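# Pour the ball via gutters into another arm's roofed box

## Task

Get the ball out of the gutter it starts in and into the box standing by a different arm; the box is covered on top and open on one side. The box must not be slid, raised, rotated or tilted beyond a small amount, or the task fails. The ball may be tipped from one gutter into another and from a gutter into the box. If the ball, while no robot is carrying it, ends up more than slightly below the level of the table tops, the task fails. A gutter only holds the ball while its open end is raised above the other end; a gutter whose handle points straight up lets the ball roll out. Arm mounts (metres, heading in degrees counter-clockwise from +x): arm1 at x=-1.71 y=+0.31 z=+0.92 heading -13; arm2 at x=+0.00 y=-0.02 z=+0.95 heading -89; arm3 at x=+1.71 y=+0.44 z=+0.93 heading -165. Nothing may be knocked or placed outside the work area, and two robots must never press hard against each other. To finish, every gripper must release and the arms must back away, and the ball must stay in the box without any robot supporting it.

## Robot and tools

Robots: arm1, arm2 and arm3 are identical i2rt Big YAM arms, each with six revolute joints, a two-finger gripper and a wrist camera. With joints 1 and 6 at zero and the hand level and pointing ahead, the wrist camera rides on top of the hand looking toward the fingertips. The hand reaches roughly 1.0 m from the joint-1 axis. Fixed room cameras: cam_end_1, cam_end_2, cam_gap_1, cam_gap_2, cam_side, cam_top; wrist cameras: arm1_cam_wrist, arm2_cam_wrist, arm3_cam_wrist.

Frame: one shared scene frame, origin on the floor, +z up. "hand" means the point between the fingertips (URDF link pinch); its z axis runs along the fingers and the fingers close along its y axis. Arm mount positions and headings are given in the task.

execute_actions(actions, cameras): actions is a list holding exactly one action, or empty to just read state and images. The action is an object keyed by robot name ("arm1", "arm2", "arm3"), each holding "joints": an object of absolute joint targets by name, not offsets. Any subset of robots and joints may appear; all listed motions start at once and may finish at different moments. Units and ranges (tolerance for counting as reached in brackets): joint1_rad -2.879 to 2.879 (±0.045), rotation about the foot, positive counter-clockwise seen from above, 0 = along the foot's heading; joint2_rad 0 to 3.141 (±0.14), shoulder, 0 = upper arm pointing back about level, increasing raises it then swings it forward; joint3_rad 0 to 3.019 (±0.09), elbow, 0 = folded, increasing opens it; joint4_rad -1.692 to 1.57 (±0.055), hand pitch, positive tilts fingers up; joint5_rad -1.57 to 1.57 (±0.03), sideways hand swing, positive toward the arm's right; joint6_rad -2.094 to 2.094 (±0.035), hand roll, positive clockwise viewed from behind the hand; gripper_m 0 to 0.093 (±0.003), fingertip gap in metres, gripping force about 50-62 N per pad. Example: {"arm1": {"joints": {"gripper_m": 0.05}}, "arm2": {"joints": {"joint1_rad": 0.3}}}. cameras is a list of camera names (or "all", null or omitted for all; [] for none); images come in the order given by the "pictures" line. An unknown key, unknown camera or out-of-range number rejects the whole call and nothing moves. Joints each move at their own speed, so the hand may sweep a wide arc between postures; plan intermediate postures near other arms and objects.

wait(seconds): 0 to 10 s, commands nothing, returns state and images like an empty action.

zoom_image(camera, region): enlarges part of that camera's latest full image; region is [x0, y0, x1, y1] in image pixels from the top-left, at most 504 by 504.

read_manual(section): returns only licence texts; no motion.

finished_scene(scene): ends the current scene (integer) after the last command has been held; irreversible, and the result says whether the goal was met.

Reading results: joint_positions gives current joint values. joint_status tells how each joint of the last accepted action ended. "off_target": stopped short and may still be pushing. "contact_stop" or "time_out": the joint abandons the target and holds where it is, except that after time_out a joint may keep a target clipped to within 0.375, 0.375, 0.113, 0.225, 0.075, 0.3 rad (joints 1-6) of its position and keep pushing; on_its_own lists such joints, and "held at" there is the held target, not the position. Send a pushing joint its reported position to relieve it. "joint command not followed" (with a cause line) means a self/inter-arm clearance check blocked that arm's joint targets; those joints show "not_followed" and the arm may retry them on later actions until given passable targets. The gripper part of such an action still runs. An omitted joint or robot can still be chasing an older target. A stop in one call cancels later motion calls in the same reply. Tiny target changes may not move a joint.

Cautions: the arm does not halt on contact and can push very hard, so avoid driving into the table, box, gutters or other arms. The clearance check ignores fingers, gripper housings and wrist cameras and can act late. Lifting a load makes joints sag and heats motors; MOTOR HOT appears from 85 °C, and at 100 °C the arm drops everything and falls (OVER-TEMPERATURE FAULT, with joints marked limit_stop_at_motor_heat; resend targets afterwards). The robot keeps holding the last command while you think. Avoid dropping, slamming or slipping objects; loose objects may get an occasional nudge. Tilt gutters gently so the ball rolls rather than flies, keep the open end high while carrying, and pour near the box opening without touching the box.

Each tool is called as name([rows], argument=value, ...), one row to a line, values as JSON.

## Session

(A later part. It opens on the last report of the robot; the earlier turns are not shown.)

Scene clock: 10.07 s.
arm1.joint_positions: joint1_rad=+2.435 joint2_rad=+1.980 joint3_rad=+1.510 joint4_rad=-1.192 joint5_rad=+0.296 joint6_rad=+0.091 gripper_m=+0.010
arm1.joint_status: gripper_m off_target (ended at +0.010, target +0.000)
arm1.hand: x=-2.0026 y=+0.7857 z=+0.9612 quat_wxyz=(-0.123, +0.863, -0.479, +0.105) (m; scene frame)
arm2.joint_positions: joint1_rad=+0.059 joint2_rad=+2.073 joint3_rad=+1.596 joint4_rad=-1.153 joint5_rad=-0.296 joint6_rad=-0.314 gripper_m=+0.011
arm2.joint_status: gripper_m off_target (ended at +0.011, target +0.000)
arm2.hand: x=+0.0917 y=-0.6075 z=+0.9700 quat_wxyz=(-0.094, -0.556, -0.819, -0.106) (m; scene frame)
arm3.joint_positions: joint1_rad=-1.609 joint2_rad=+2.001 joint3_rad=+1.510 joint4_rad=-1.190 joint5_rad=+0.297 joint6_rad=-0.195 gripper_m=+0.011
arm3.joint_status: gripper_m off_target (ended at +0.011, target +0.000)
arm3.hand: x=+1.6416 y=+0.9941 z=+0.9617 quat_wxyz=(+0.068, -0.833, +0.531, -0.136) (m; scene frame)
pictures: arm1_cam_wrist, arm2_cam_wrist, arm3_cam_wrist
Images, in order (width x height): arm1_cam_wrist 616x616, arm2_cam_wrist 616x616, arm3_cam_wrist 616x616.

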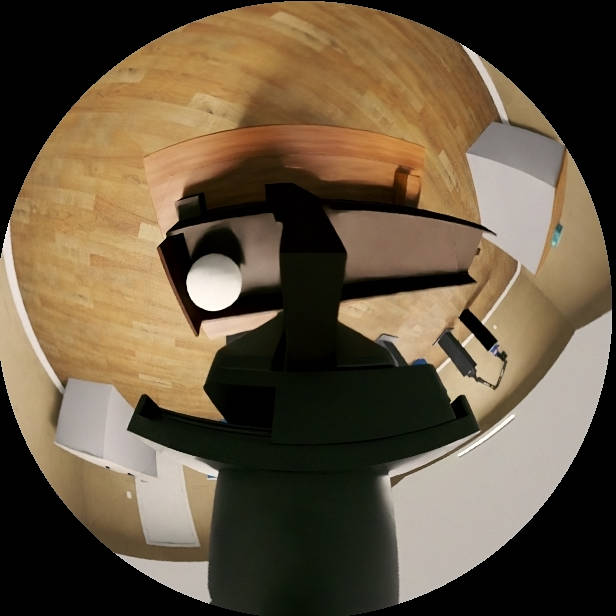

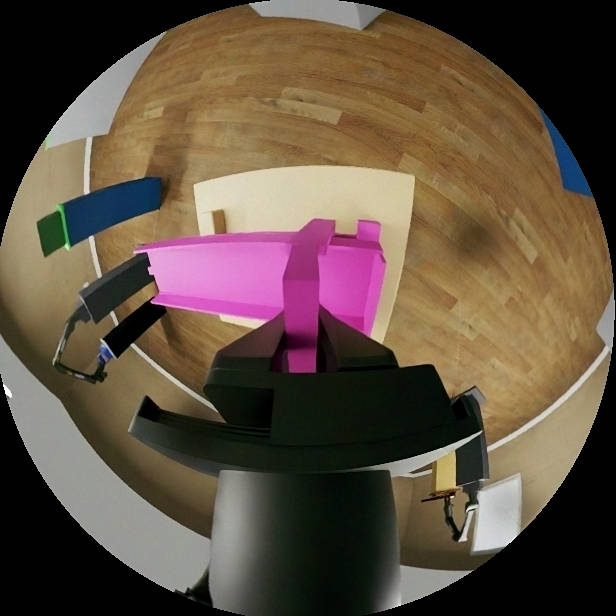

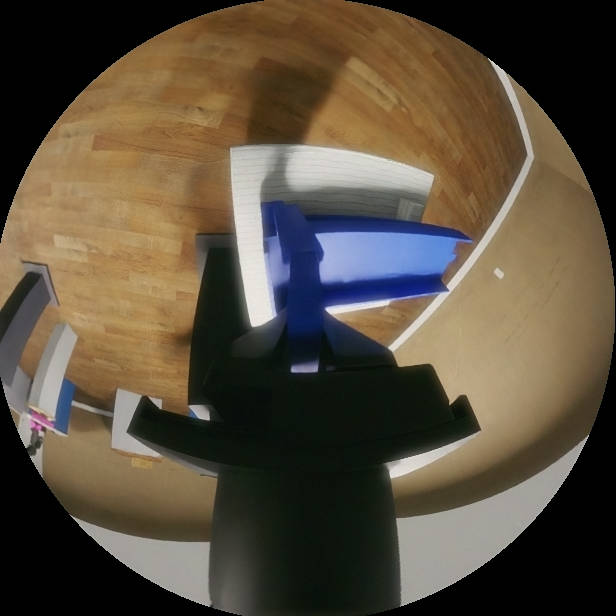

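execute_actions([
  {"arm1":{"joints":{"joint2_rad":1.6,"joint4_rad":-1.15,"joint5_rad":0.38}},"arm2":{"joints":{"joint2_rad":1.65}},"arm3":{"joints":{"joint2_rad":1.6}}},
], cameras=[])

execute_actions([
  {"arm1":{"joints":{"joint6_rad":-0.75}},"arm2":{"joints":{"joint6_rad":1.57,"joint5_rad":0}},"arm3":{"joints":{"joint6_rad":-1.57,"joint5_rad":0}}},
], cameras=[])

execute_actions([
  {"arm1":{"joints":{"joint6_rad":-1.57,"joint4_rad":-1.05}}},
], cameras=[])

execute_actions([
  {"arm1":{"joints":{"joint5_rad":0}}},
], cameras=["arm1_cam_wrist","cam_end_1","cam_side"])

Scene clock: 11.93 s.
arm1.joint_positions: joint1_rad=+2.435 joint2_rad=+1.614 joint3_rad=+1.510 joint4_rad=-1.164 joint5_rad=+0.376 joint6_rad=+0.093 gripper_m=+0.010
arm1.joint_status: all done
arm1.hand: x=-1.9960 y=+0.7933 z=+1.1634 quat_wxyz=(-0.236, +0.831, -0.501, -0.055) (m; scene frame)
arm2.joint_positions: joint1_rad=+0.059 joint2_rad=+1.668 joint3_rad=+1.607 joint4_rad=-1.153 joint5_rad=-0.297 joint6_rad=-0.314 gripper_m=+0.011
arm2.joint_status: all done
arm2.hand: x=+0.0955 y=-0.6072 z=+1.2075 quat_wxyz=(-0.219, -0.521, -0.823, +0.056) (m; scene frame)
arm3.joint_positions: joint1_rad=-1.609 joint2_rad=+1.617 joint3_rad=+1.516 joint4_rad=-1.192 joint5_rad=+0.297 joint6_rad=-0.195 gripper_m=+0.011
arm3.joint_status: all done
arm3.hand: x=+1.6436 y=+0.9935 z=+1.1705 quat_wxyz=(+0.200, -0.810, +0.551, +0.002) (m; scene frame)
pictures: none
No camera images: the call's "cameras" was empty. Leave "cameras" out to get every camera's image.

Scene clock: 14.23 s.
arm1.joint_positions: joint1_rad=+2.435 joint2_rad=+1.614 joint3_rad=+1.510 joint4_rad=-1.164 joint5_rad=+0.376 joint6_rad=-0.743 gripper_m=+0.010
arm1.joint_status: all done
arm1.hand: x=-1.9960 y=+0.7933 z=+1.1634 quat_wxyz=(-0.238, +0.963, -0.120, +0.045) (m; scene frame)
arm2.joint_positions: joint1_rad=+0.059 joint2_rad=+1.668 joint3_rad=+1.607 joint4_rad=-1.153 joint5_rad=+0.001 joint6_rad=+1.553 gripper_m=+0.011
arm2.joint_status: all done
arm2.hand: x=+0.0453 y=-0.6135 z=+1.2012 quat_wxyz=(-0.181, -0.982, -0.045, +0.003) (m; scene frame)
arm3.joint_positions: joint1_rad=-1.609 joint2_rad=+1.617 joint3_rad=+1.516 joint4_rad=-1.192 joint5_rad=+0.003 joint6_rad=-1.561 gripper_m=+0.012
arm3.joint_status: all done
arm3.hand: x=+1.5945 y=+0.9845 z=+1.1637 quat_wxyz=(+0.141, -0.984, -0.105, +0.019) (m; scene frame)
pictures: none
No camera images: the call's "cameras" was empty. Leave "cameras" out to get every camera's image.

Scene clock: 16.00 s.
arm1.joint_positions: joint1_rad=+2.435 joint2_rad=+1.614 joint3_rad=+1.510 joint4_rad=-1.075 joint5_rad=+0.376 joint6_rad=-1.564 gripper_m=+0.010
arm1.joint_status: all done
arm1.hand: x=-2.0078 y=+0.8091 z=+1.1704 quat_wxyz=(-0.241, +0.926, +0.264, +0.121) (m; scene frame)
arm2.joint_positions: joint1_rad=+0.059 joint2_rad=+1.668 joint3_rad=+1.607 joint4_rad=-1.153 joint5_rad=+0.001 joint6_rad=+1.553 gripper_m=+0.011
arm2.joint_status: not commanded
arm2.hand: x=+0.0453 y=-0.6135 z=+1.2012 quat_wxyz=(-0.181, -0.982, -0.045, +0.003) (m; scene frame)
arm3.joint_positions: joint1_rad=-1.609 joint2_rad=+1.617 joint3_rad=+1.516 joint4_rad=-1.192 joint5_rad=+0.003 joint6_rad=-1.561 gripper_m=+0.012
arm3.joint_status: not commanded
arm3.hand: x=+1.5945 y=+0.9845 z=+1.1637 quat_wxyz=(+0.141, -0.984, -0.105, +0.019) (m; scene frame)
pictures: none
No camera images: the call's "cameras" was empty. Leave "cameras" out to get every camera's image.

Scene clock: 17.03 s.
arm1.joint_positions: joint1_rad=+2.435 joint2_rad=+1.614 joint3_rad=+1.510 joint4_rad=-1.075 joint5_rad=+0.003 joint6_rad=-1.569 gripper_m=+0.010
arm1.joint_status: all done
arm1.hand: x=-2.0608 y=+0.7758 z=+1.1583 quat_wxyz=(-0.187, +0.932, +0.306, -0.052) (m; scene frame)
arm2.joint_positions: joint1_rad=+0.059 joint2_rad=+1.668 joint3_rad=+1.607 joint4_rad=-1.153 joint5_rad=+0.001 joint6_rad=+1.553 gripper_m=+0.011
arm2.joint_status: not commanded
arm2.hand: x=+0.0453 y=-0.6135 z=+1.2012 quat_wxyz=(-0.181, -0.982, -0.045, +0.003) (m; scene frame)
arm3.joint_positions: joint1_rad=-1.609 joint2_rad=+1.617 joint3_rad=+1.516 joint4_rad=-1.192 joint5_rad=+0.003 joint6_rad=-1.561 gripper_m=+0.012
arm3.joint_status: not commanded
arm3.hand: x=+1.5945 y=+0.9845 z=+1.1637 quat_wxyz=(+0.141, -0.984, -0.105, +0.019) (m; scene frame)
pictures: arm1_cam_wrist, cam_end_1, cam_side
Images, in order (width x height): arm1_cam_wrist 616x616, cam_end_1 896x504, cam_side 896x504.

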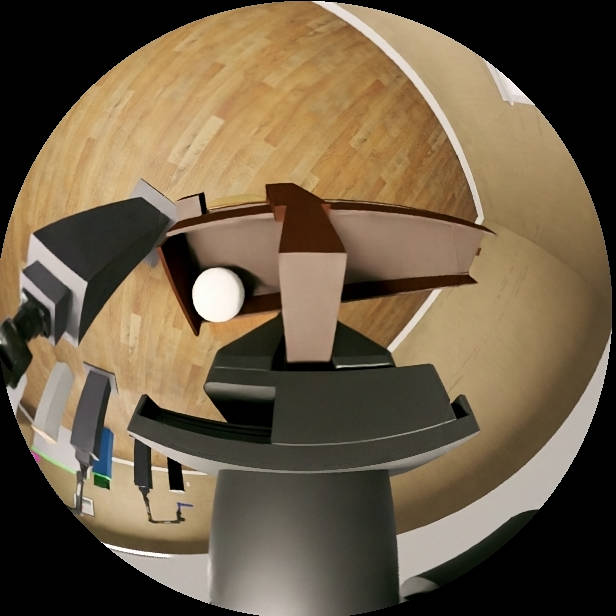

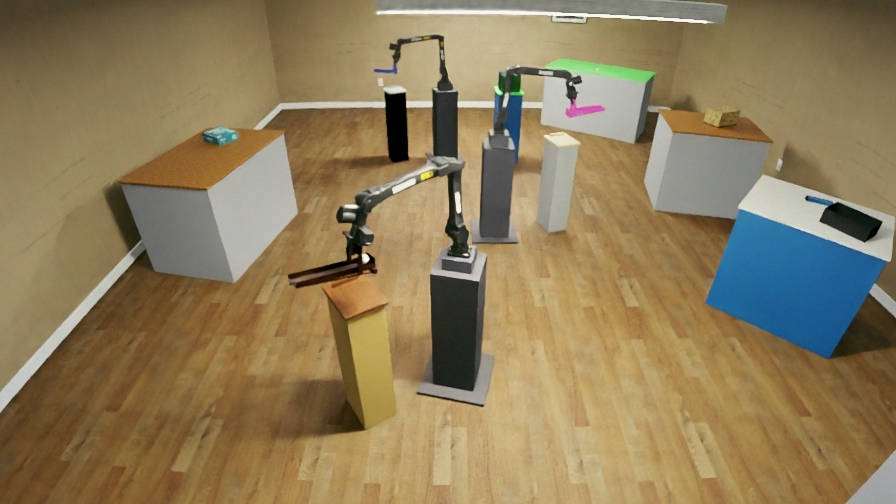

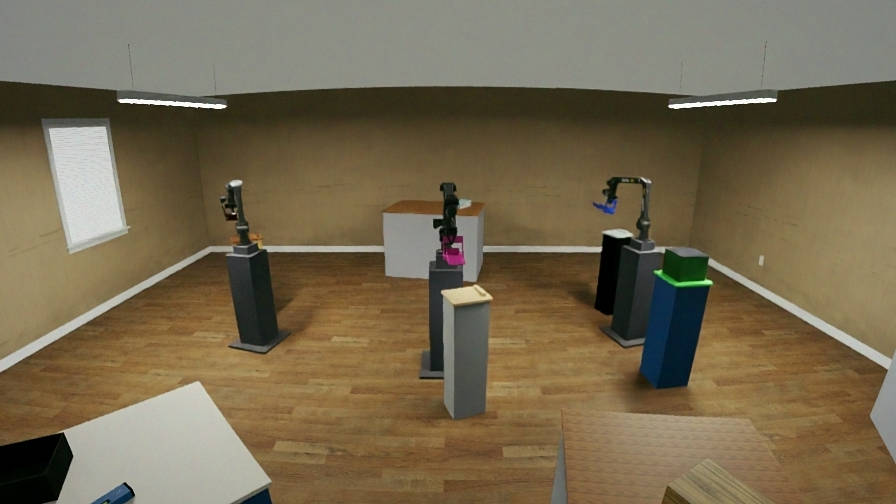

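execute_actions([
  {"arm1":{"joints":{"joint4_rad":-0.85}},"arm2":{"joints":{"joint1_rad":-1.778}},"arm3":{"joints":{"joint1_rad":0}}},
], cameras=[])

execute_actions([
  {"arm1":{"joints":{"joint1_rad":0.036}},"arm2":{"joints":{"joint2_rad":2.0,"joint3_rad":1.34,"joint4_rad":-0.47}},"arm3":{"joints":{"joint2_rad":2.0,"joint3_rad":1.34,"joint4_rad":-0.47}}},
], cameras=[])

execute_actions([
  {"arm1":{"joints":{"joint2_rad":1.99,"joint3_rad":1.95,"joint4_rad":-0.9}}},
], cameras=["arm1_cam_wrist","cam_gap_1","cam_side"])

zoom_image(camera="cam_side", region=[220, 150, 500, 300])

Scene clock: 19.50 s.
arm1.joint_positions: joint1_rad=+2.435 joint2_rad=+1.614 joint3_rad=+1.510 joint4_rad=-0.880 joint5_rad=+0.002 joint6_rad=-1.569 gripper_m=+0.010
arm1.joint_status: all done
arm1.hand: x=-2.0862 y=+0.8096 z=+1.1807 quat_wxyz=(-0.277, +0.909, +0.300, -0.082) (m; scene frame)
arm2.joint_positions: joint1_rad=-1.786 joint2_rad=+1.671 joint3_rad=+1.607 joint4_rad=-1.153 joint5_rad=+0.003 joint6_rad=+1.555 gripper_m=+0.011
arm2.joint_status: all done
arm2.hand: x=-0.5777 y=+0.0991 z=+1.2026 quat_wxyz=(-0.117, -0.626, +0.758, +0.140) (m; scene frame)
arm3.joint_positions: joint1_rad=+0.008 joint2_rad=+1.617 joint3_rad=+1.516 joint4_rad=-1.192 joint5_rad=-0.002 joint6_rad=-1.562 gripper_m=+0.012
arm3.joint_status: all done
arm3.hand: x=+1.1827 y=+0.2949 z=+1.1642 quat_wxyz=(+0.088, -0.602, -0.786, +0.113) (m; scene frame)
pictures: none
No camera images: the call's "cameras" was empty. Leave "cameras" out to get every camera's image.

Scene clock: 21.77 s.
arm1.joint_positions: joint1_rad=+0.029 joint2_rad=+1.614 joint3_rad=+1.510 joint4_rad=-0.866 joint5_rad=+0.002 joint6_rad=-1.569 gripper_m=+0.010
arm1.joint_status: all done
arm1.hand: x=-1.1063 y=+0.1821 z=+1.1909 quat_wxyz=(-0.194, +0.601, -0.740, +0.231) (m; scene frame)
arm2.joint_positions: joint1_rad=-1.786 joint2_rad=+2.031 joint3_rad=+1.298 joint4_rad=-0.494 joint5_rad=+0.003 joint6_rad=+1.555 gripper_m=+0.011
arm2.joint_status: all done
arm2.hand: x=-0.6055 y=+0.1015 z=+0.9104 quat_wxyz=(-0.114, -0.627, +0.759, +0.136) (m; scene frame)
arm3.joint_positions: joint1_rad=+0.008 joint2_rad=+2.015 joint3_rad=+1.300 joint4_rad=-0.491 joint5_rad=-0.002 joint6_rad=-1.562 gripper_m=+0.012
arm3.joint_status: all done
arm3.hand: x=+1.1153 y=+0.2784 z=+0.8968 quat_wxyz=(+0.114, -0.597, -0.780, +0.146) (m; scene frame)
pictures: none
No camera images: the call's "cameras" was empty. Leave "cameras" out to get every camera's image.

Scene clock: 23.20 s.
arm1.joint_positions: joint1_rad=+0.029 joint2_rad=+2.015 joint3_rad=+1.878 joint4_rad=-0.899 joint5_rad=+0.002 joint6_rad=-1.569 gripper_m=+0.010
arm1.joint_status: all done
arm1.hand: x=-0.9831 y=+0.1580 z=+1.1083 quat_wxyz=(-0.174, +0.607, -0.747, +0.206) (m; scene frame)
arm2.joint_positions: joint1_rad=-1.786 joint2_rad=+2.031 joint3_rad=+1.298 joint4_rad=-0.494 joint5_rad=+0.003 joint6_rad=+1.555 gripper_m=+0.011
arm2.joint_status: not commanded
arm2.hand: x=-0.6055 y=+0.1015 z=+0.9104 quat_wxyz=(-0.114, -0.627, +0.759, +0.136) (m; scene frame)
arm3.joint_positions: joint1_rad=+0.008 joint2_rad=+2.015 joint3_rad=+1.300 joint4_rad=-0.491 joint5_rad=-0.002 joint6_rad=-1.562 gripper_m=+0.012
arm3.joint_status: not commanded
arm3.hand: x=+1.1153 y=+0.2784 z=+0.8968 quat_wxyz=(+0.114, -0.597, -0.780, +0.146) (m; scene frame)
pictures: arm1_cam_wrist, cam_gap_1, cam_side
Images, in order (width x height): arm1_cam_wrist 616x616, cam_gap_1 896x504, cam_side 896x504.

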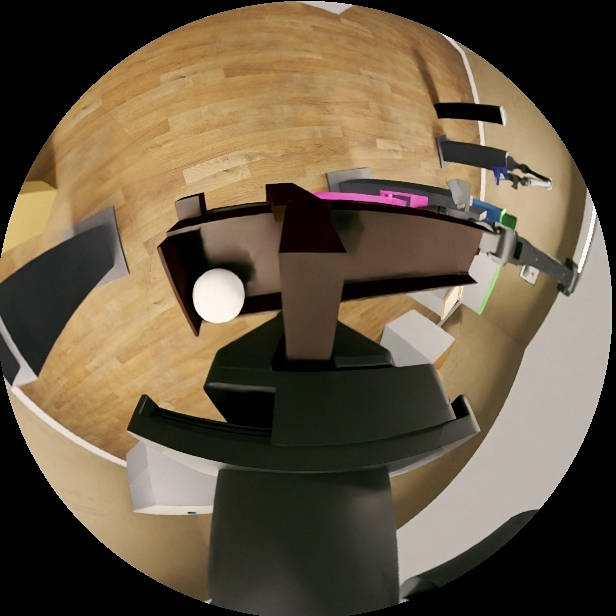

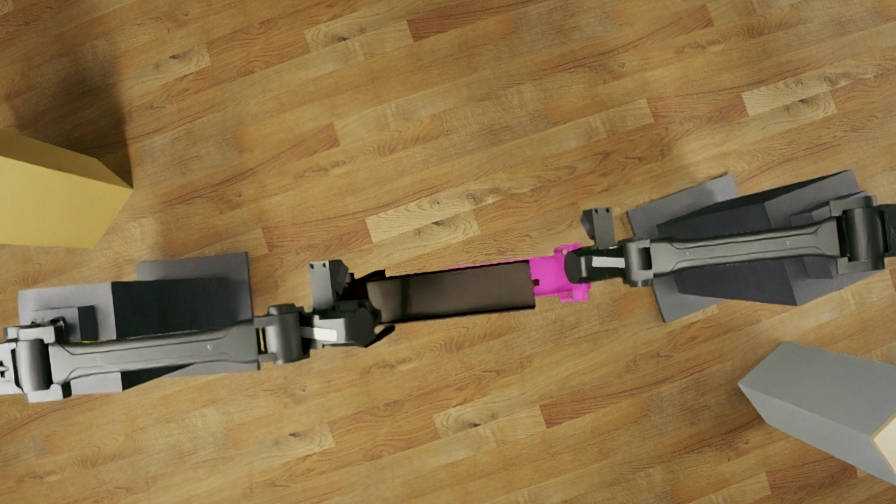

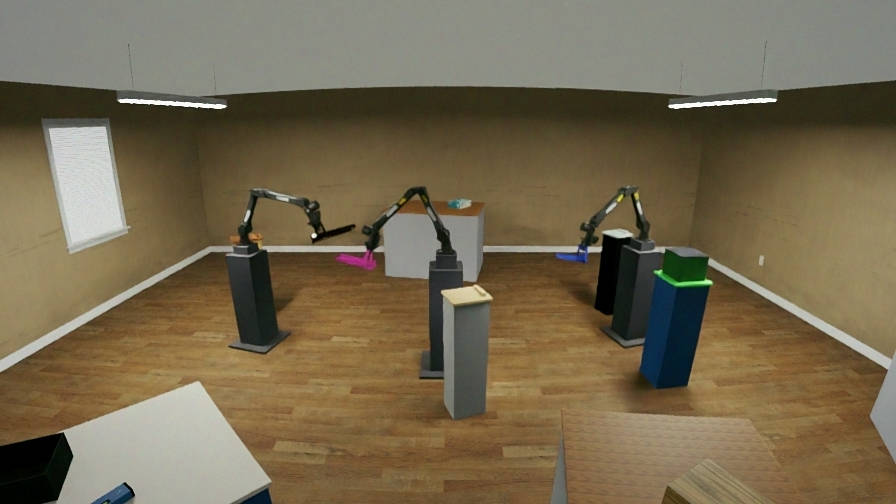

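Region (220, 150, 500, 300) of cam_side's 896x504 image, scaled by 1.800, with more detail than that image has; it fills the top 270 rows of this view, and the rest is white.

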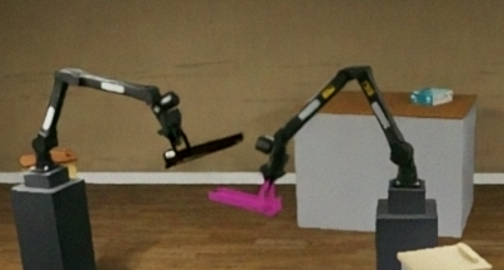

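execute_actions([
  {"arm1":{"joints":{"joint1_rad":0.06,"joint4_rad":-1.15}},"arm2":{"joints":{"joint4_rad":-0.33}},"arm3":{"joints":{"joint4_rad":-0.33}}},
], cameras=["cam_gap_1","cam_side"])

zoom_image(camera="cam_side", region=[220, 150, 500, 300])

Scene clock: 24.23 s.
arm1.joint_positions: joint1_rad=+0.053 joint2_rad=+2.015 joint3_rad=+1.878 joint4_rad=-1.139 joint5_rad=+0.002 joint6_rad=-1.569 gripper_m=+0.010
arm1.joint_status: all done
arm1.hand: x=-1.0326 y=+0.1854 z=+1.0842 quat_wxyz=(-0.101, +0.633, -0.759, +0.114) (m; scene frame)
arm2.joint_positions: joint1_rad=-1.786 joint2_rad=+2.031 joint3_rad=+1.298 joint4_rad=-0.362 joint5_rad=+0.003 joint6_rad=+1.555 gripper_m=+0.011
arm2.joint_status: all done
arm2.hand: x=-0.6345 y=+0.1076 z=+0.9237 quat_wxyz=(-0.155, -0.618, +0.748, +0.186) (m; scene frame)
arm3.joint_positions: joint1_rad=+0.008 joint2_rad=+2.015 joint3_rad=+1.300 joint4_rad=-0.359 joint5_rad=-0.002 joint6_rad=-1.562 gripper_m=+0.012
arm3.joint_status: all done
arm3.hand: x=+1.0869 y=+0.2704 z=+0.9106 quat_wxyz=(+0.153, -0.588, -0.769, +0.198) (m; scene frame)
pictures: cam_gap_1, cam_side
Images, in order (width x height): cam_gap_1 896x504, cam_side 896x504.

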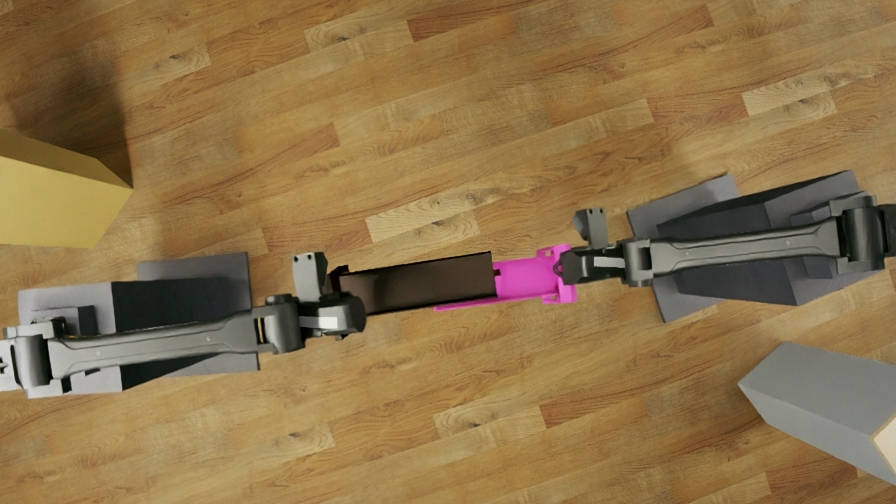

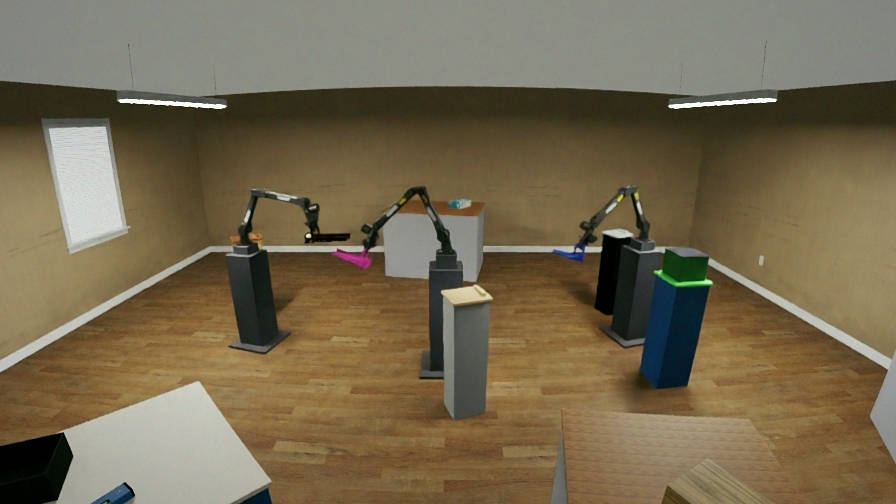

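Region (220, 150, 500, 300) of cam_side's 896x504 image, scaled by 1.800, with more detail than that image has; it fills the top 270 rows of this view, and the rest is white.

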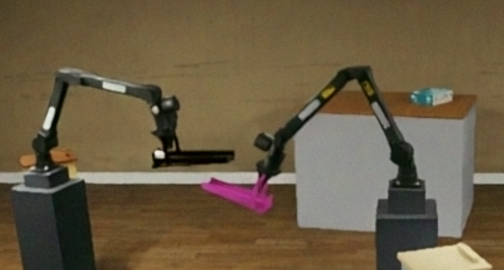

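execute_actions([
  {"arm1":{"joints":{"joint4_rad":-1.32}}},
], cameras=[])

wait(seconds=1.5)

Scene clock: 25.20 s.
arm1.joint_positions: joint1_rad=+0.053 joint2_rad=+2.015 joint3_rad=+1.881 joint4_rad=-1.308 joint5_rad=+0.002 joint6_rad=-1.569 gripper_m=+0.010
arm1.joint_status: all done
arm1.hand: x=-1.0714 y=+0.1924 z=+1.0766 quat_wxyz=(-0.048, +0.639, -0.766, +0.051) (m; scene frame)
arm2.joint_positions: joint1_rad=-1.786 joint2_rad=+2.031 joint3_rad=+1.298 joint4_rad=-0.362 joint5_rad=+0.003 joint6_rad=+1.555 gripper_m=+0.011
arm2.joint_status: not commanded
arm2.hand: x=-0.6345 y=+0.1076 z=+0.9237 quat_wxyz=(-0.155, -0.618, +0.748, +0.186) (m; scene frame)
arm3.joint_positions: joint1_rad=+0.008 joint2_rad=+2.015 joint3_rad=+1.300 joint4_rad=-0.359 joint5_rad=-0.002 joint6_rad=-1.562 gripper_m=+0.012
arm3.joint_status: not commanded
arm3.hand: x=+1.0869 y=+0.2704 z=+0.9106 quat_wxyz=(+0.153, -0.588, -0.769, +0.198) (m; scene frame)
pictures: none
No camera images: the call's "cameras" was empty. Leave "cameras" out to get every camera's image.

Scene clock: 26.70 s.
arm1.joint_positions: joint1_rad=+0.053 joint2_rad=+2.014 joint3_rad=+1.881 joint4_rad=-1.310 joint5_rad=+0.002 joint6_rad=-1.569 gripper_m=+0.010
arm1.joint_status: all done
arm1.hand: x=-1.0720 y=+0.1925 z=+1.0772 quat_wxyz=(-0.048, +0.639, -0.766, +0.051) (m; scene frame)
arm2.joint_positions: joint1_rad=-1.786 joint2_rad=+2.031 joint3_rad=+1.298 joint4_rad=-0.359 joint5_rad=+0.002 joint6_rad=+1.556 gripper_m=+0.011
arm2.joint_status: not commanded
arm2.hand: x=-0.6350 y=+0.1076 z=+0.9240 quat_wxyz=(-0.156, -0.617, +0.748, +0.187) (m; scene frame)
arm3.joint_positions: joint1_rad=+0.008 joint2_rad=+2.015 joint3_rad=+1.300 joint4_rad=-0.359 joint5_rad=-0.002 joint6_rad=-1.562 gripper_m=+0.012
arm3.joint_status: not commanded
arm3.hand: x=+1.0869 y=+0.2704 z=+0.9106 quat_wxyz=(+0.153, -0.588, -0.769, +0.198) (m; scene frame)
wait: 1.50 s; at rest by 0.27 s
pictures: arm1_cam_wrist, arm2_cam_wrist, arm3_cam_wrist, cam_end_1, cam_end_2, cam_gap_1, cam_gap_2, cam_side, cam_top
Images, in order (width x height): arm1_cam_wrist 616x616, arm2_cam_wrist 616x616, arm3_cam_wrist 616x616, cam_end_1 896x504, cam_end_2 896x504, cam_gap_1 896x504, cam_gap_2 896x504, cam_side 896x504, cam_top 896x504.

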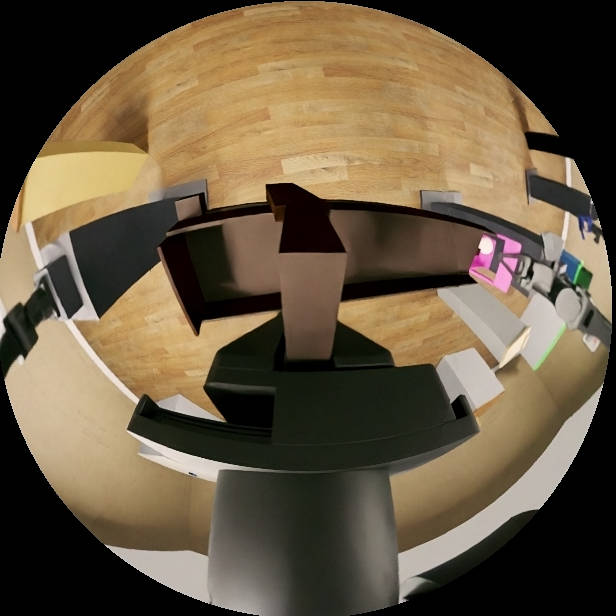

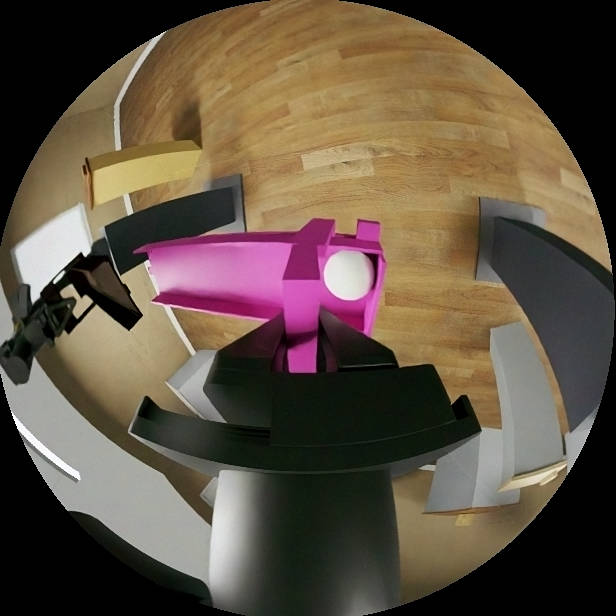

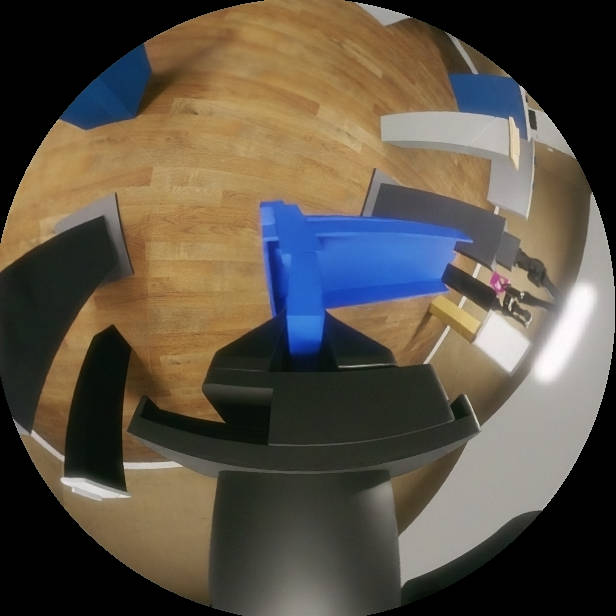

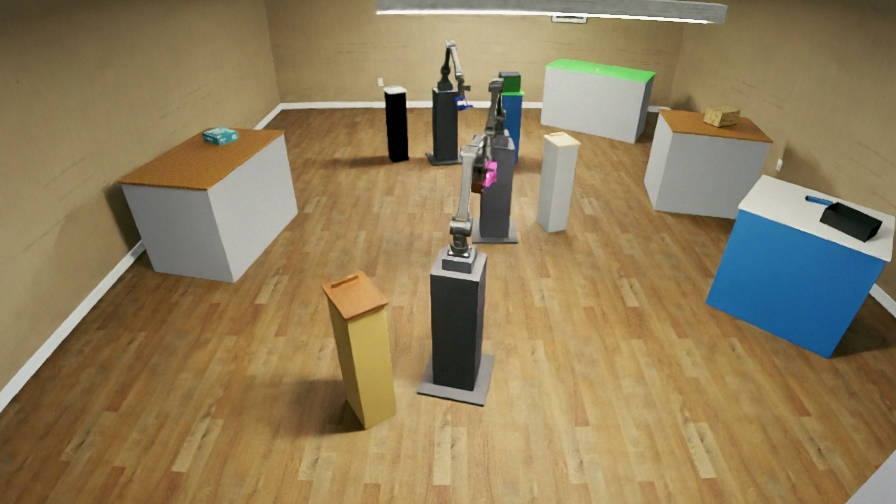

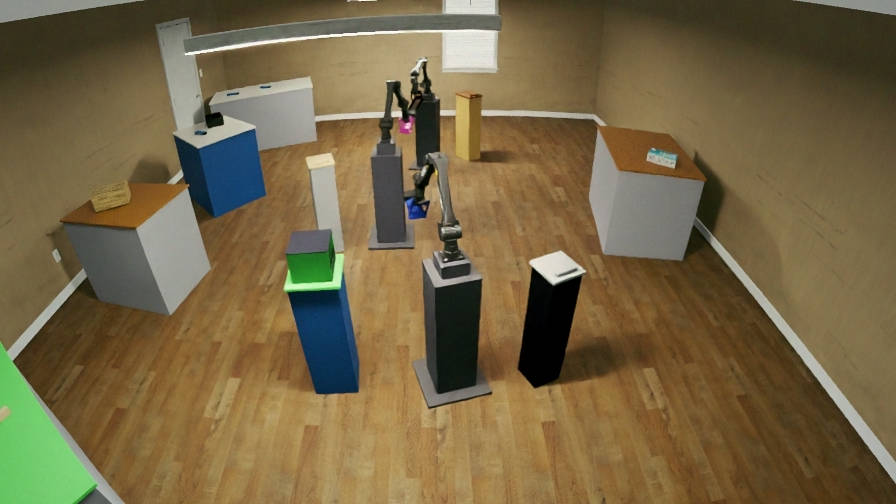

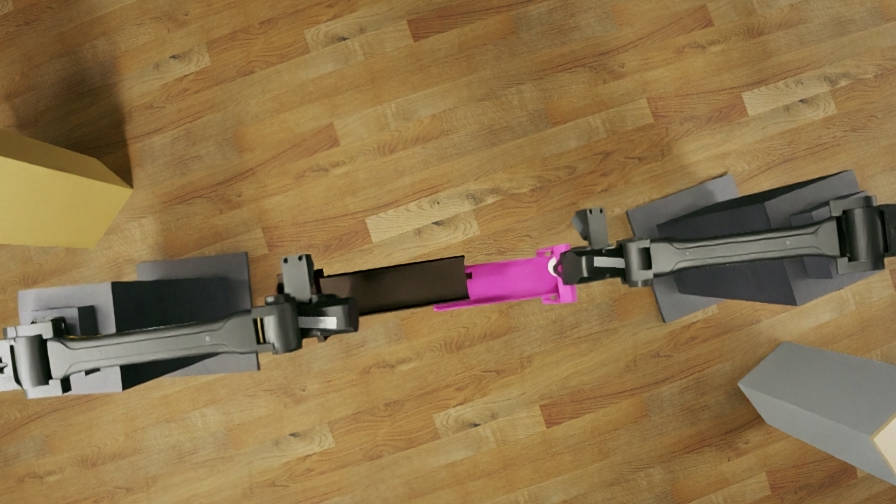

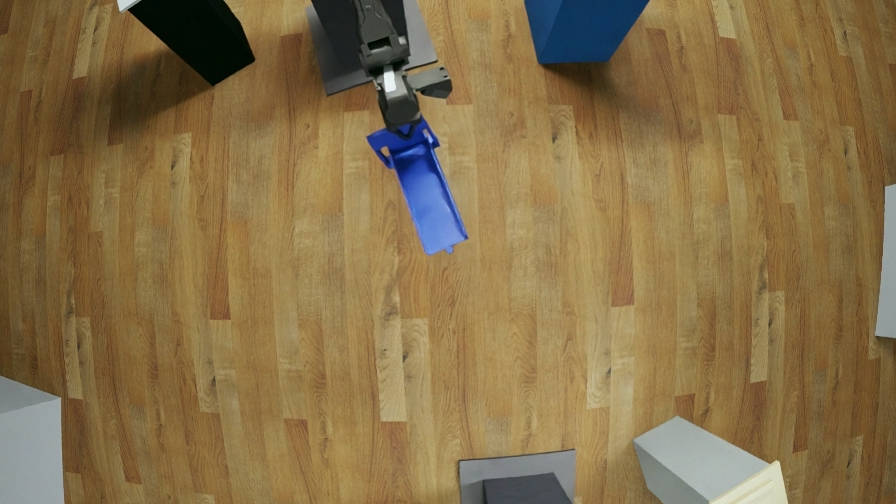

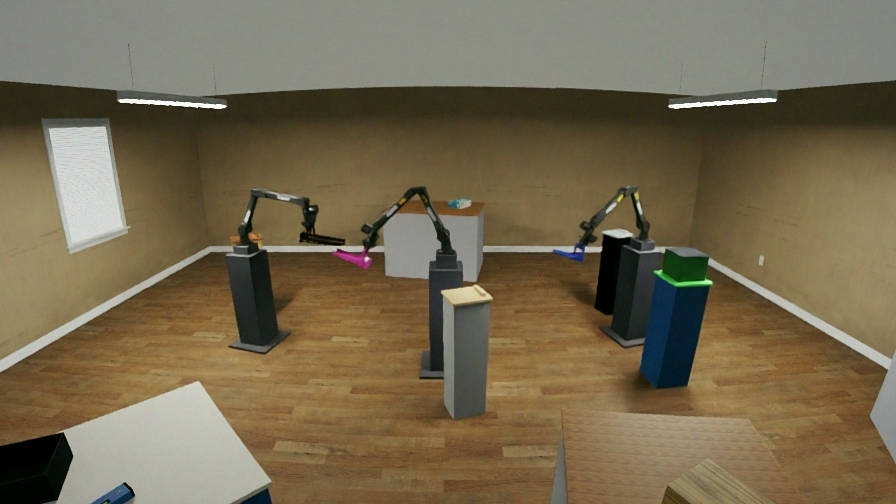

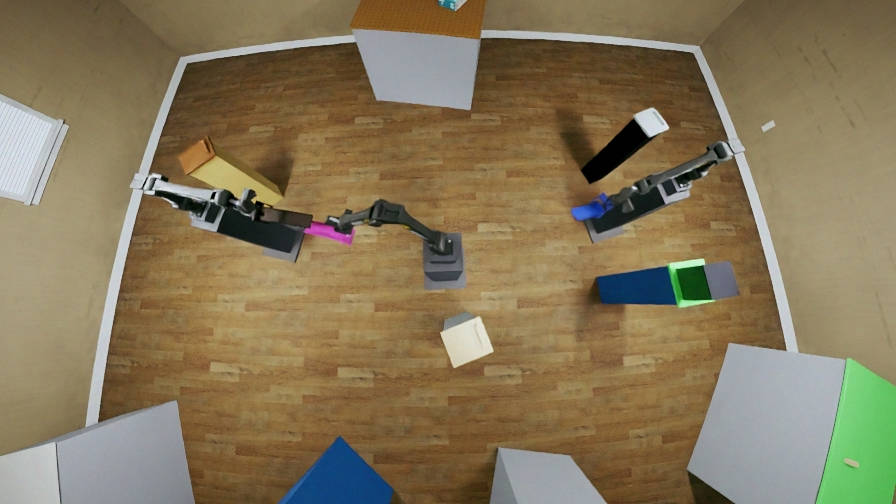

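execute_actions([
  {"arm1":{"joints":{"joint1_rad":2.435,"joint2_rad":1.6,"joint3_rad":1.53,"joint4_rad":-1.2,"joint5_rad":0.3,"joint6_rad":0.09}},"arm3":{"joints":{"joint2_rad":2.25,"joint3_rad":1.92,"joint4_rad":-0.66}}},
], cameras=[])

execute_actions([
  {"arm1":{"joints":{"joint2_rad":1.96}},"arm2":{"joints":{"joint2_rad":1.6,"joint4_rad":-0.6}}},
], cameras=[])

execute_actions([
  {"arm1":{"joints":{"gripper_m":0.09}},"arm2":{"joints":{"joint1_rad":1.816}}},
], cameras=[])

execute_actions([
  {"arm1":{"joints":{"joint2_rad":1.5}},"arm2":{"joints":{"joint2_rad":1.99,"joint3_rad":1.95,"joint4_rad":-0.9}}},
], cameras=[])

execute_actions([
  {"arm2":{"joints":{"joint4_rad":-1.1}}},
], cameras=["cam_gap_2","cam_side","arm2_cam_wrist"])

zoom_image(camera="cam_side", region=[420, 150, 700, 300])

Scene clock: 29.30 s.
arm1.joint_positions: joint1_rad=+2.440 joint2_rad=+1.616 joint3_rad=+1.532 joint4_rad=-1.209 joint5_rad=+0.295 joint6_rad=+0.082 gripper_m=+0.010
arm1.joint_status: all done
arm1.hand: x=-2.0075 y=+0.7819 z=+1.1650 quat_wxyz=(-0.196, +0.846, -0.492, -0.061) (m; scene frame)
arm2.joint_positions: joint1_rad=-1.786 joint2_rad=+2.031 joint3_rad=+1.298 joint4_rad=-0.359 joint5_rad=+0.002 joint6_rad=+1.556 gripper_m=+0.011
arm2.joint_status: not commanded
arm2.hand: x=-0.6350 y=+0.1076 z=+0.9240 quat_wxyz=(-0.156, -0.617, +0.748, +0.187) (m; scene frame)
arm3.joint_positions: joint1_rad=+0.008 joint2_rad=+2.261 joint3_rad=+1.878 joint4_rad=-0.658 joint5_rad=-0.002 joint6_rad=-1.563 gripper_m=+0.012
arm3.joint_status: all done
arm3.hand: x=+0.9503 y=+0.2320 z=+0.9597 quat_wxyz=(+0.162, -0.585, -0.766, +0.211) (m; scene frame)
pictures: none
No camera images: the call's "cameras" was empty. Leave "cameras" out to get every camera's image.

Scene clock: 30.73 s.
arm1.joint_positions: joint1_rad=+2.433 joint2_rad=+1.965 joint3_rad=+1.521 joint4_rad=-1.208 joint5_rad=+0.297 joint6_rad=+0.087 gripper_m=+0.010
arm1.joint_status: all done
arm1.hand: x=-2.0031 y=+0.7874 z=+0.9726 quat_wxyz=(-0.125, +0.863, -0.479, +0.102) (m; scene frame)
arm2.joint_positions: joint1_rad=-1.786 joint2_rad=+1.619 joint3_rad=+1.298 joint4_rad=-0.597 joint5_rad=+0.002 joint6_rad=+1.556 gripper_m=+0.011
arm2.joint_status: all done
arm2.hand: x=-0.6041 y=+0.1037 z=+1.1472 quat_wxyz=(-0.208, -0.601, +0.730, +0.252) (m; scene frame)
arm3.joint_positions: joint1_rad=+0.008 joint2_rad=+2.261 joint3_rad=+1.878 joint4_rad=-0.658 joint5_rad=-0.002 joint6_rad=-1.563 gripper_m=+0.012
arm3.joint_status: not commanded
arm3.hand: x=+0.9503 y=+0.2320 z=+0.9597 quat_wxyz=(+0.162, -0.585, -0.766, +0.211) (m; scene frame)
pictures: none
No camera images: the call's "cameras" was empty. Leave "cameras" out to get every camera's image.

Scene clock: 33.67 s.
arm1.joint_positions: joint1_rad=+2.433 joint2_rad=+1.964 joint3_rad=+1.521 joint4_rad=-1.208 joint5_rad=+0.298 joint6_rad=+0.087 gripper_m=+0.090
arm1.joint_status: all done
arm1.hand: x=-2.0030 y=+0.7876 z=+0.9733 quat_wxyz=(-0.126, +0.863, -0.479, +0.101) (m; scene frame)
arm2.joint_positions: joint1_rad=+1.824 joint2_rad=+1.619 joint3_rad=+1.298 joint4_rad=-0.597 joint5_rad=-0.001 joint6_rad=+1.556 gripper_m=+0.011
arm2.joint_status: all done
arm2.hand: x=+0.6009 y=+0.1400 z=+1.1294 quat_wxyz=(-0.193, -0.571, -0.759, -0.246) (m; scene frame)
arm3.joint_positions: joint1_rad=+0.008 joint2_rad=+2.261 joint3_rad=+1.878 joint4_rad=-0.658 joint5_rad=-0.002 joint6_rad=-1.563 gripper_m=+0.012
arm3.joint_status: not commanded
arm3.hand: x=+0.9503 y=+0.2320 z=+0.9597 quat_wxyz=(+0.162, -0.585, -0.766, +0.211) (m; scene frame)
pictures: none
No camera images: the call's "cameras" was empty. Leave "cameras" out to get every camera's image.

Scene clock: 36.30 s.
arm1.joint_positions: joint1_rad=+2.433 joint2_rad=+1.496 joint3_rad=+1.521 joint4_rad=-1.208 joint5_rad=+0.299 joint6_rad=+0.087 gripper_m=+0.090
arm1.joint_status: all done
arm1.hand: x=-1.9930 y=+0.7676 z=+1.2224 quat_wxyz=(-0.219, +0.831, -0.499, -0.109) (m; scene frame)
arm2.joint_positions: joint1_rad=+1.824 joint2_rad=+2.038 joint3_rad=+1.820 joint4_rad=-0.939 joint5_rad=+0.000 joint6_rad=+1.556 gripper_m=+0.011
arm2.joint_status: joint3_rad time_out (moved +0.522 of +0.652); the others done
arm2.on_its_own: joint3_rad reads +1.820 and still pushes toward +1.932 since a time_out
arm2.hand: x=+0.7014 y=+0.1669 z=+1.0684 quat_wxyz=(-0.122, -0.589, -0.783, -0.155) (m; scene frame)
arm3.joint_positions: joint1_rad=+0.008 joint2_rad=+2.262 joint3_rad=+1.877 joint4_rad=-0.685 joint5_rad=-0.001 joint6_rad=-1.563 gripper_m=+0.011
arm3.joint_status: not commanded
arm3.hand: x=+0.9560 y=+0.2341 z=+0.9555 quat_wxyz=(+0.155, -0.588, -0.769, +0.200) (m; scene frame)
pictures: none
No camera images: the call's "cameras" was empty. Leave "cameras" out to get every camera's image.

not run: a stop came earlier in this reply.

Region (420, 150, 700, 300) of cam_side's 896x504 image, scaled by 1.800, with more detail than that image has; it fills the top 270 rows of this view, and the rest is white.

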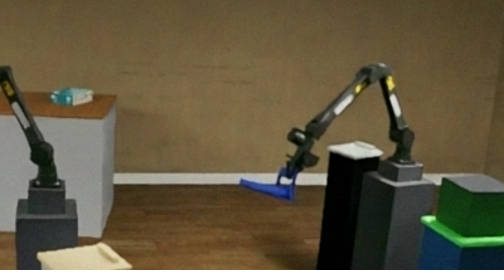

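Gutter tip hit arm3's hand; back off.

execute_actions([
  {"arm2":{"joints":{"joint2_rad":1.93,"joint3_rad":1.8,"joint4_rad":-1.05}}},
], cameras=["cam_gap_2","cam_side","arm2_cam_wrist"])

zoom_image(camera="cam_side", region=[420, 150, 700, 300])

Scene clock: 37.33 s.
arm1.joint_positions: joint1_rad=+2.433 joint2_rad=+1.496 joint3_rad=+1.521 joint4_rad=-1.208 joint5_rad=+0.299 joint6_rad=+0.087 gripper_m=+0.090
arm1.joint_status: not commanded
arm1.hand: x=-1.9930 y=+0.7676 z=+1.2224 quat_wxyz=(-0.219, +0.831, -0.499, -0.109) (m; scene frame)
arm2.joint_positions: joint1_rad=+1.824 joint2_rad=+1.980 joint3_rad=+1.792 joint4_rad=-1.040 joint5_rad=+0.000 joint6_rad=+1.556 gripper_m=+0.011
arm2.joint_status: all done
arm2.hand: x=+0.6707 y=+0.1587 z=+1.0870 quat_wxyz=(-0.101, -0.593, -0.788, -0.128) (m; scene frame)
arm3.joint_positions: joint1_rad=+0.008 joint2_rad=+2.262 joint3_rad=+1.877 joint4_rad=-0.685 joint5_rad=-0.001 joint6_rad=-1.563 gripper_m=+0.011
arm3.joint_status: not commanded
arm3.hand: x=+0.9560 y=+0.2341 z=+0.9555 quat_wxyz=(+0.155, -0.588, -0.769, +0.200) (m; scene frame)
pictures: arm2_cam_wrist, cam_gap_2, cam_side
Images, in order (width x height): arm2_cam_wrist 616x616, cam_gap_2 896x504, cam_side 896x504.

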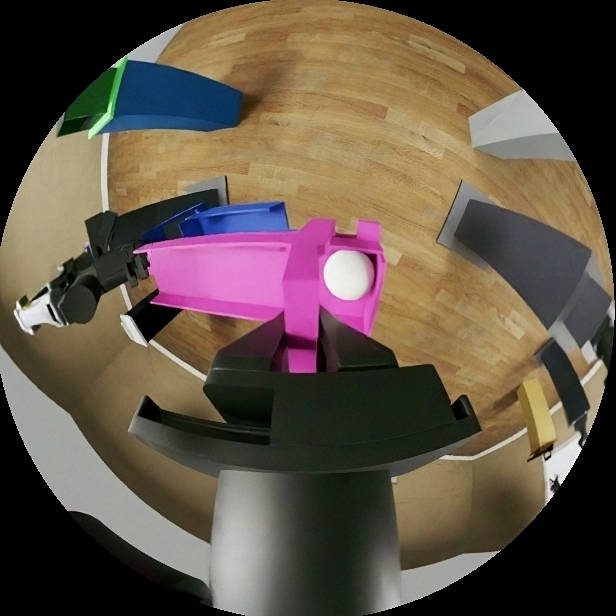

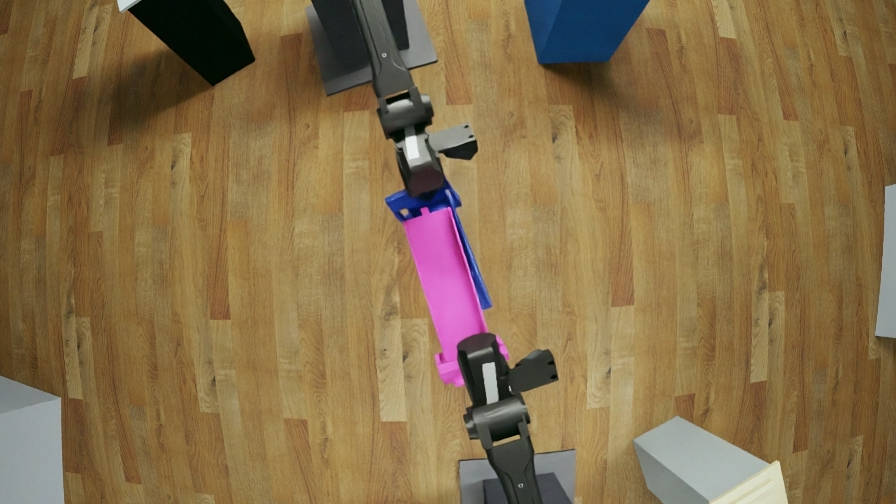

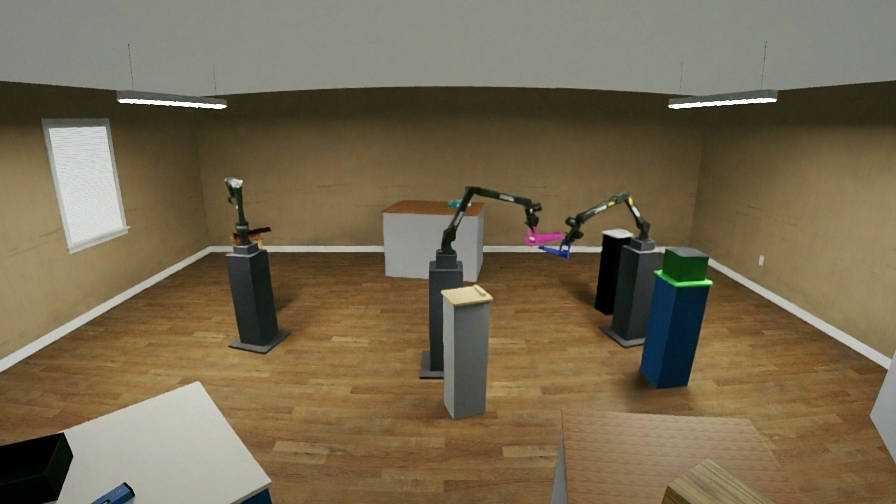

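Region (420, 150, 700, 300) of cam_side's 896x504 image, scaled by 1.800, with more detail than that image has; it fills the top 270 rows of this view, and the rest is white.

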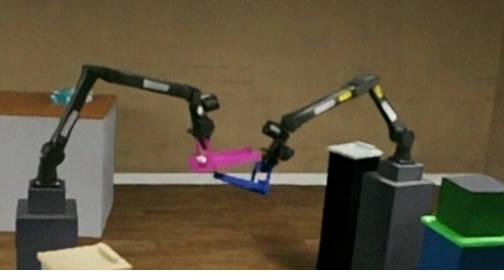

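execute_actions([
  {"arm3":{"joints":{"joint2_rad":2.14,"joint3_rad":1.54,"joint4_rad":-0.4}}},
], cameras=["cam_gap_2","cam_side"])

zoom_image(camera="cam_side", region=[420, 150, 700, 300])

Scene clock: 38.73 s.
arm1.joint_positions: joint1_rad=+2.433 joint2_rad=+1.496 joint3_rad=+1.521 joint4_rad=-1.208 joint5_rad=+0.299 joint6_rad=+0.087 gripper_m=+0.090
arm1.joint_status: not commanded
arm1.hand: x=-1.9930 y=+0.7676 z=+1.2224 quat_wxyz=(-0.219, +0.831, -0.499, -0.109) (m; scene frame)
arm2.joint_positions: joint1_rad=+1.824 joint2_rad=+1.980 joint3_rad=+1.792 joint4_rad=-1.040 joint5_rad=+0.000 joint6_rad=+1.556 gripper_m=+0.011
arm2.joint_status: not commanded
arm2.hand: x=+0.6707 y=+0.1587 z=+1.0870 quat_wxyz=(-0.101, -0.593, -0.788, -0.128) (m; scene frame)
arm3.joint_positions: joint1_rad=+0.008 joint2_rad=+2.162 joint3_rad=+1.516 joint4_rad=-0.428 joint5_rad=-0.001 joint6_rad=-1.563 gripper_m=+0.011
arm3.joint_status: all done
arm3.hand: x=+1.0291 y=+0.2549 z=+0.8950 quat_wxyz=(+0.153, -0.588, -0.769, +0.197) (m; scene frame)
pictures: cam_gap_2, cam_side
Images, in order (width x height): cam_gap_2 896x504, cam_side 896x504.

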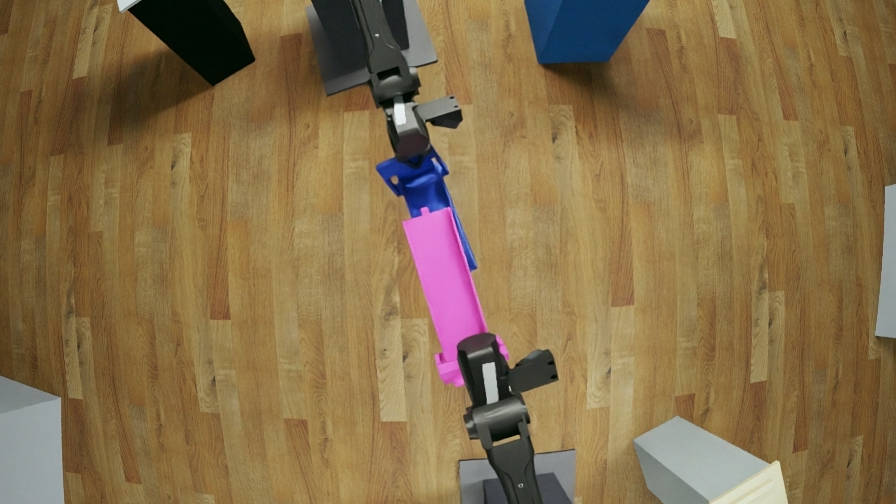

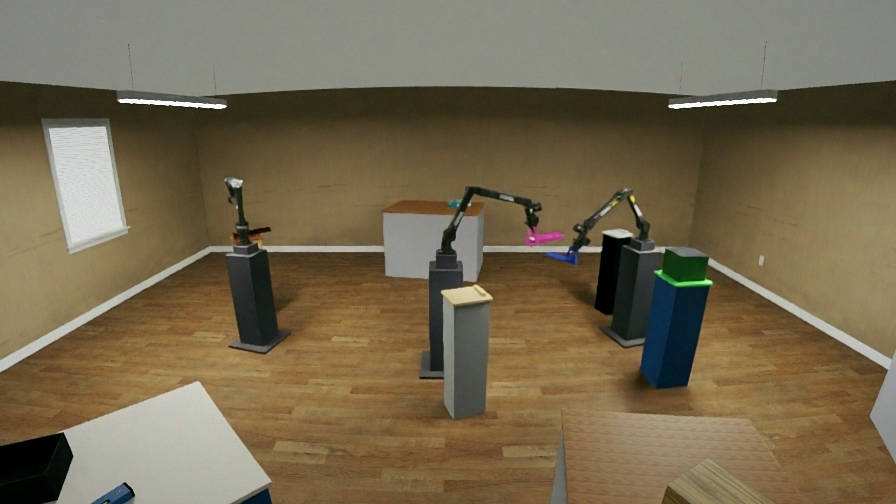

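Region (420, 150, 700, 300) of cam_side's 896x504 image, scaled by 1.800, with more detail than that image has; it fills the top 270 rows of this view, and the rest is white.

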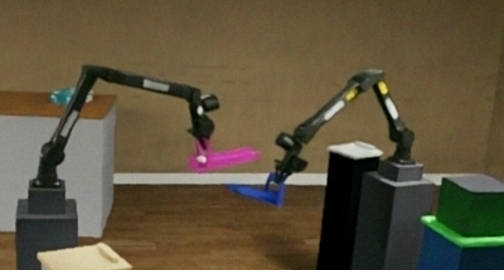

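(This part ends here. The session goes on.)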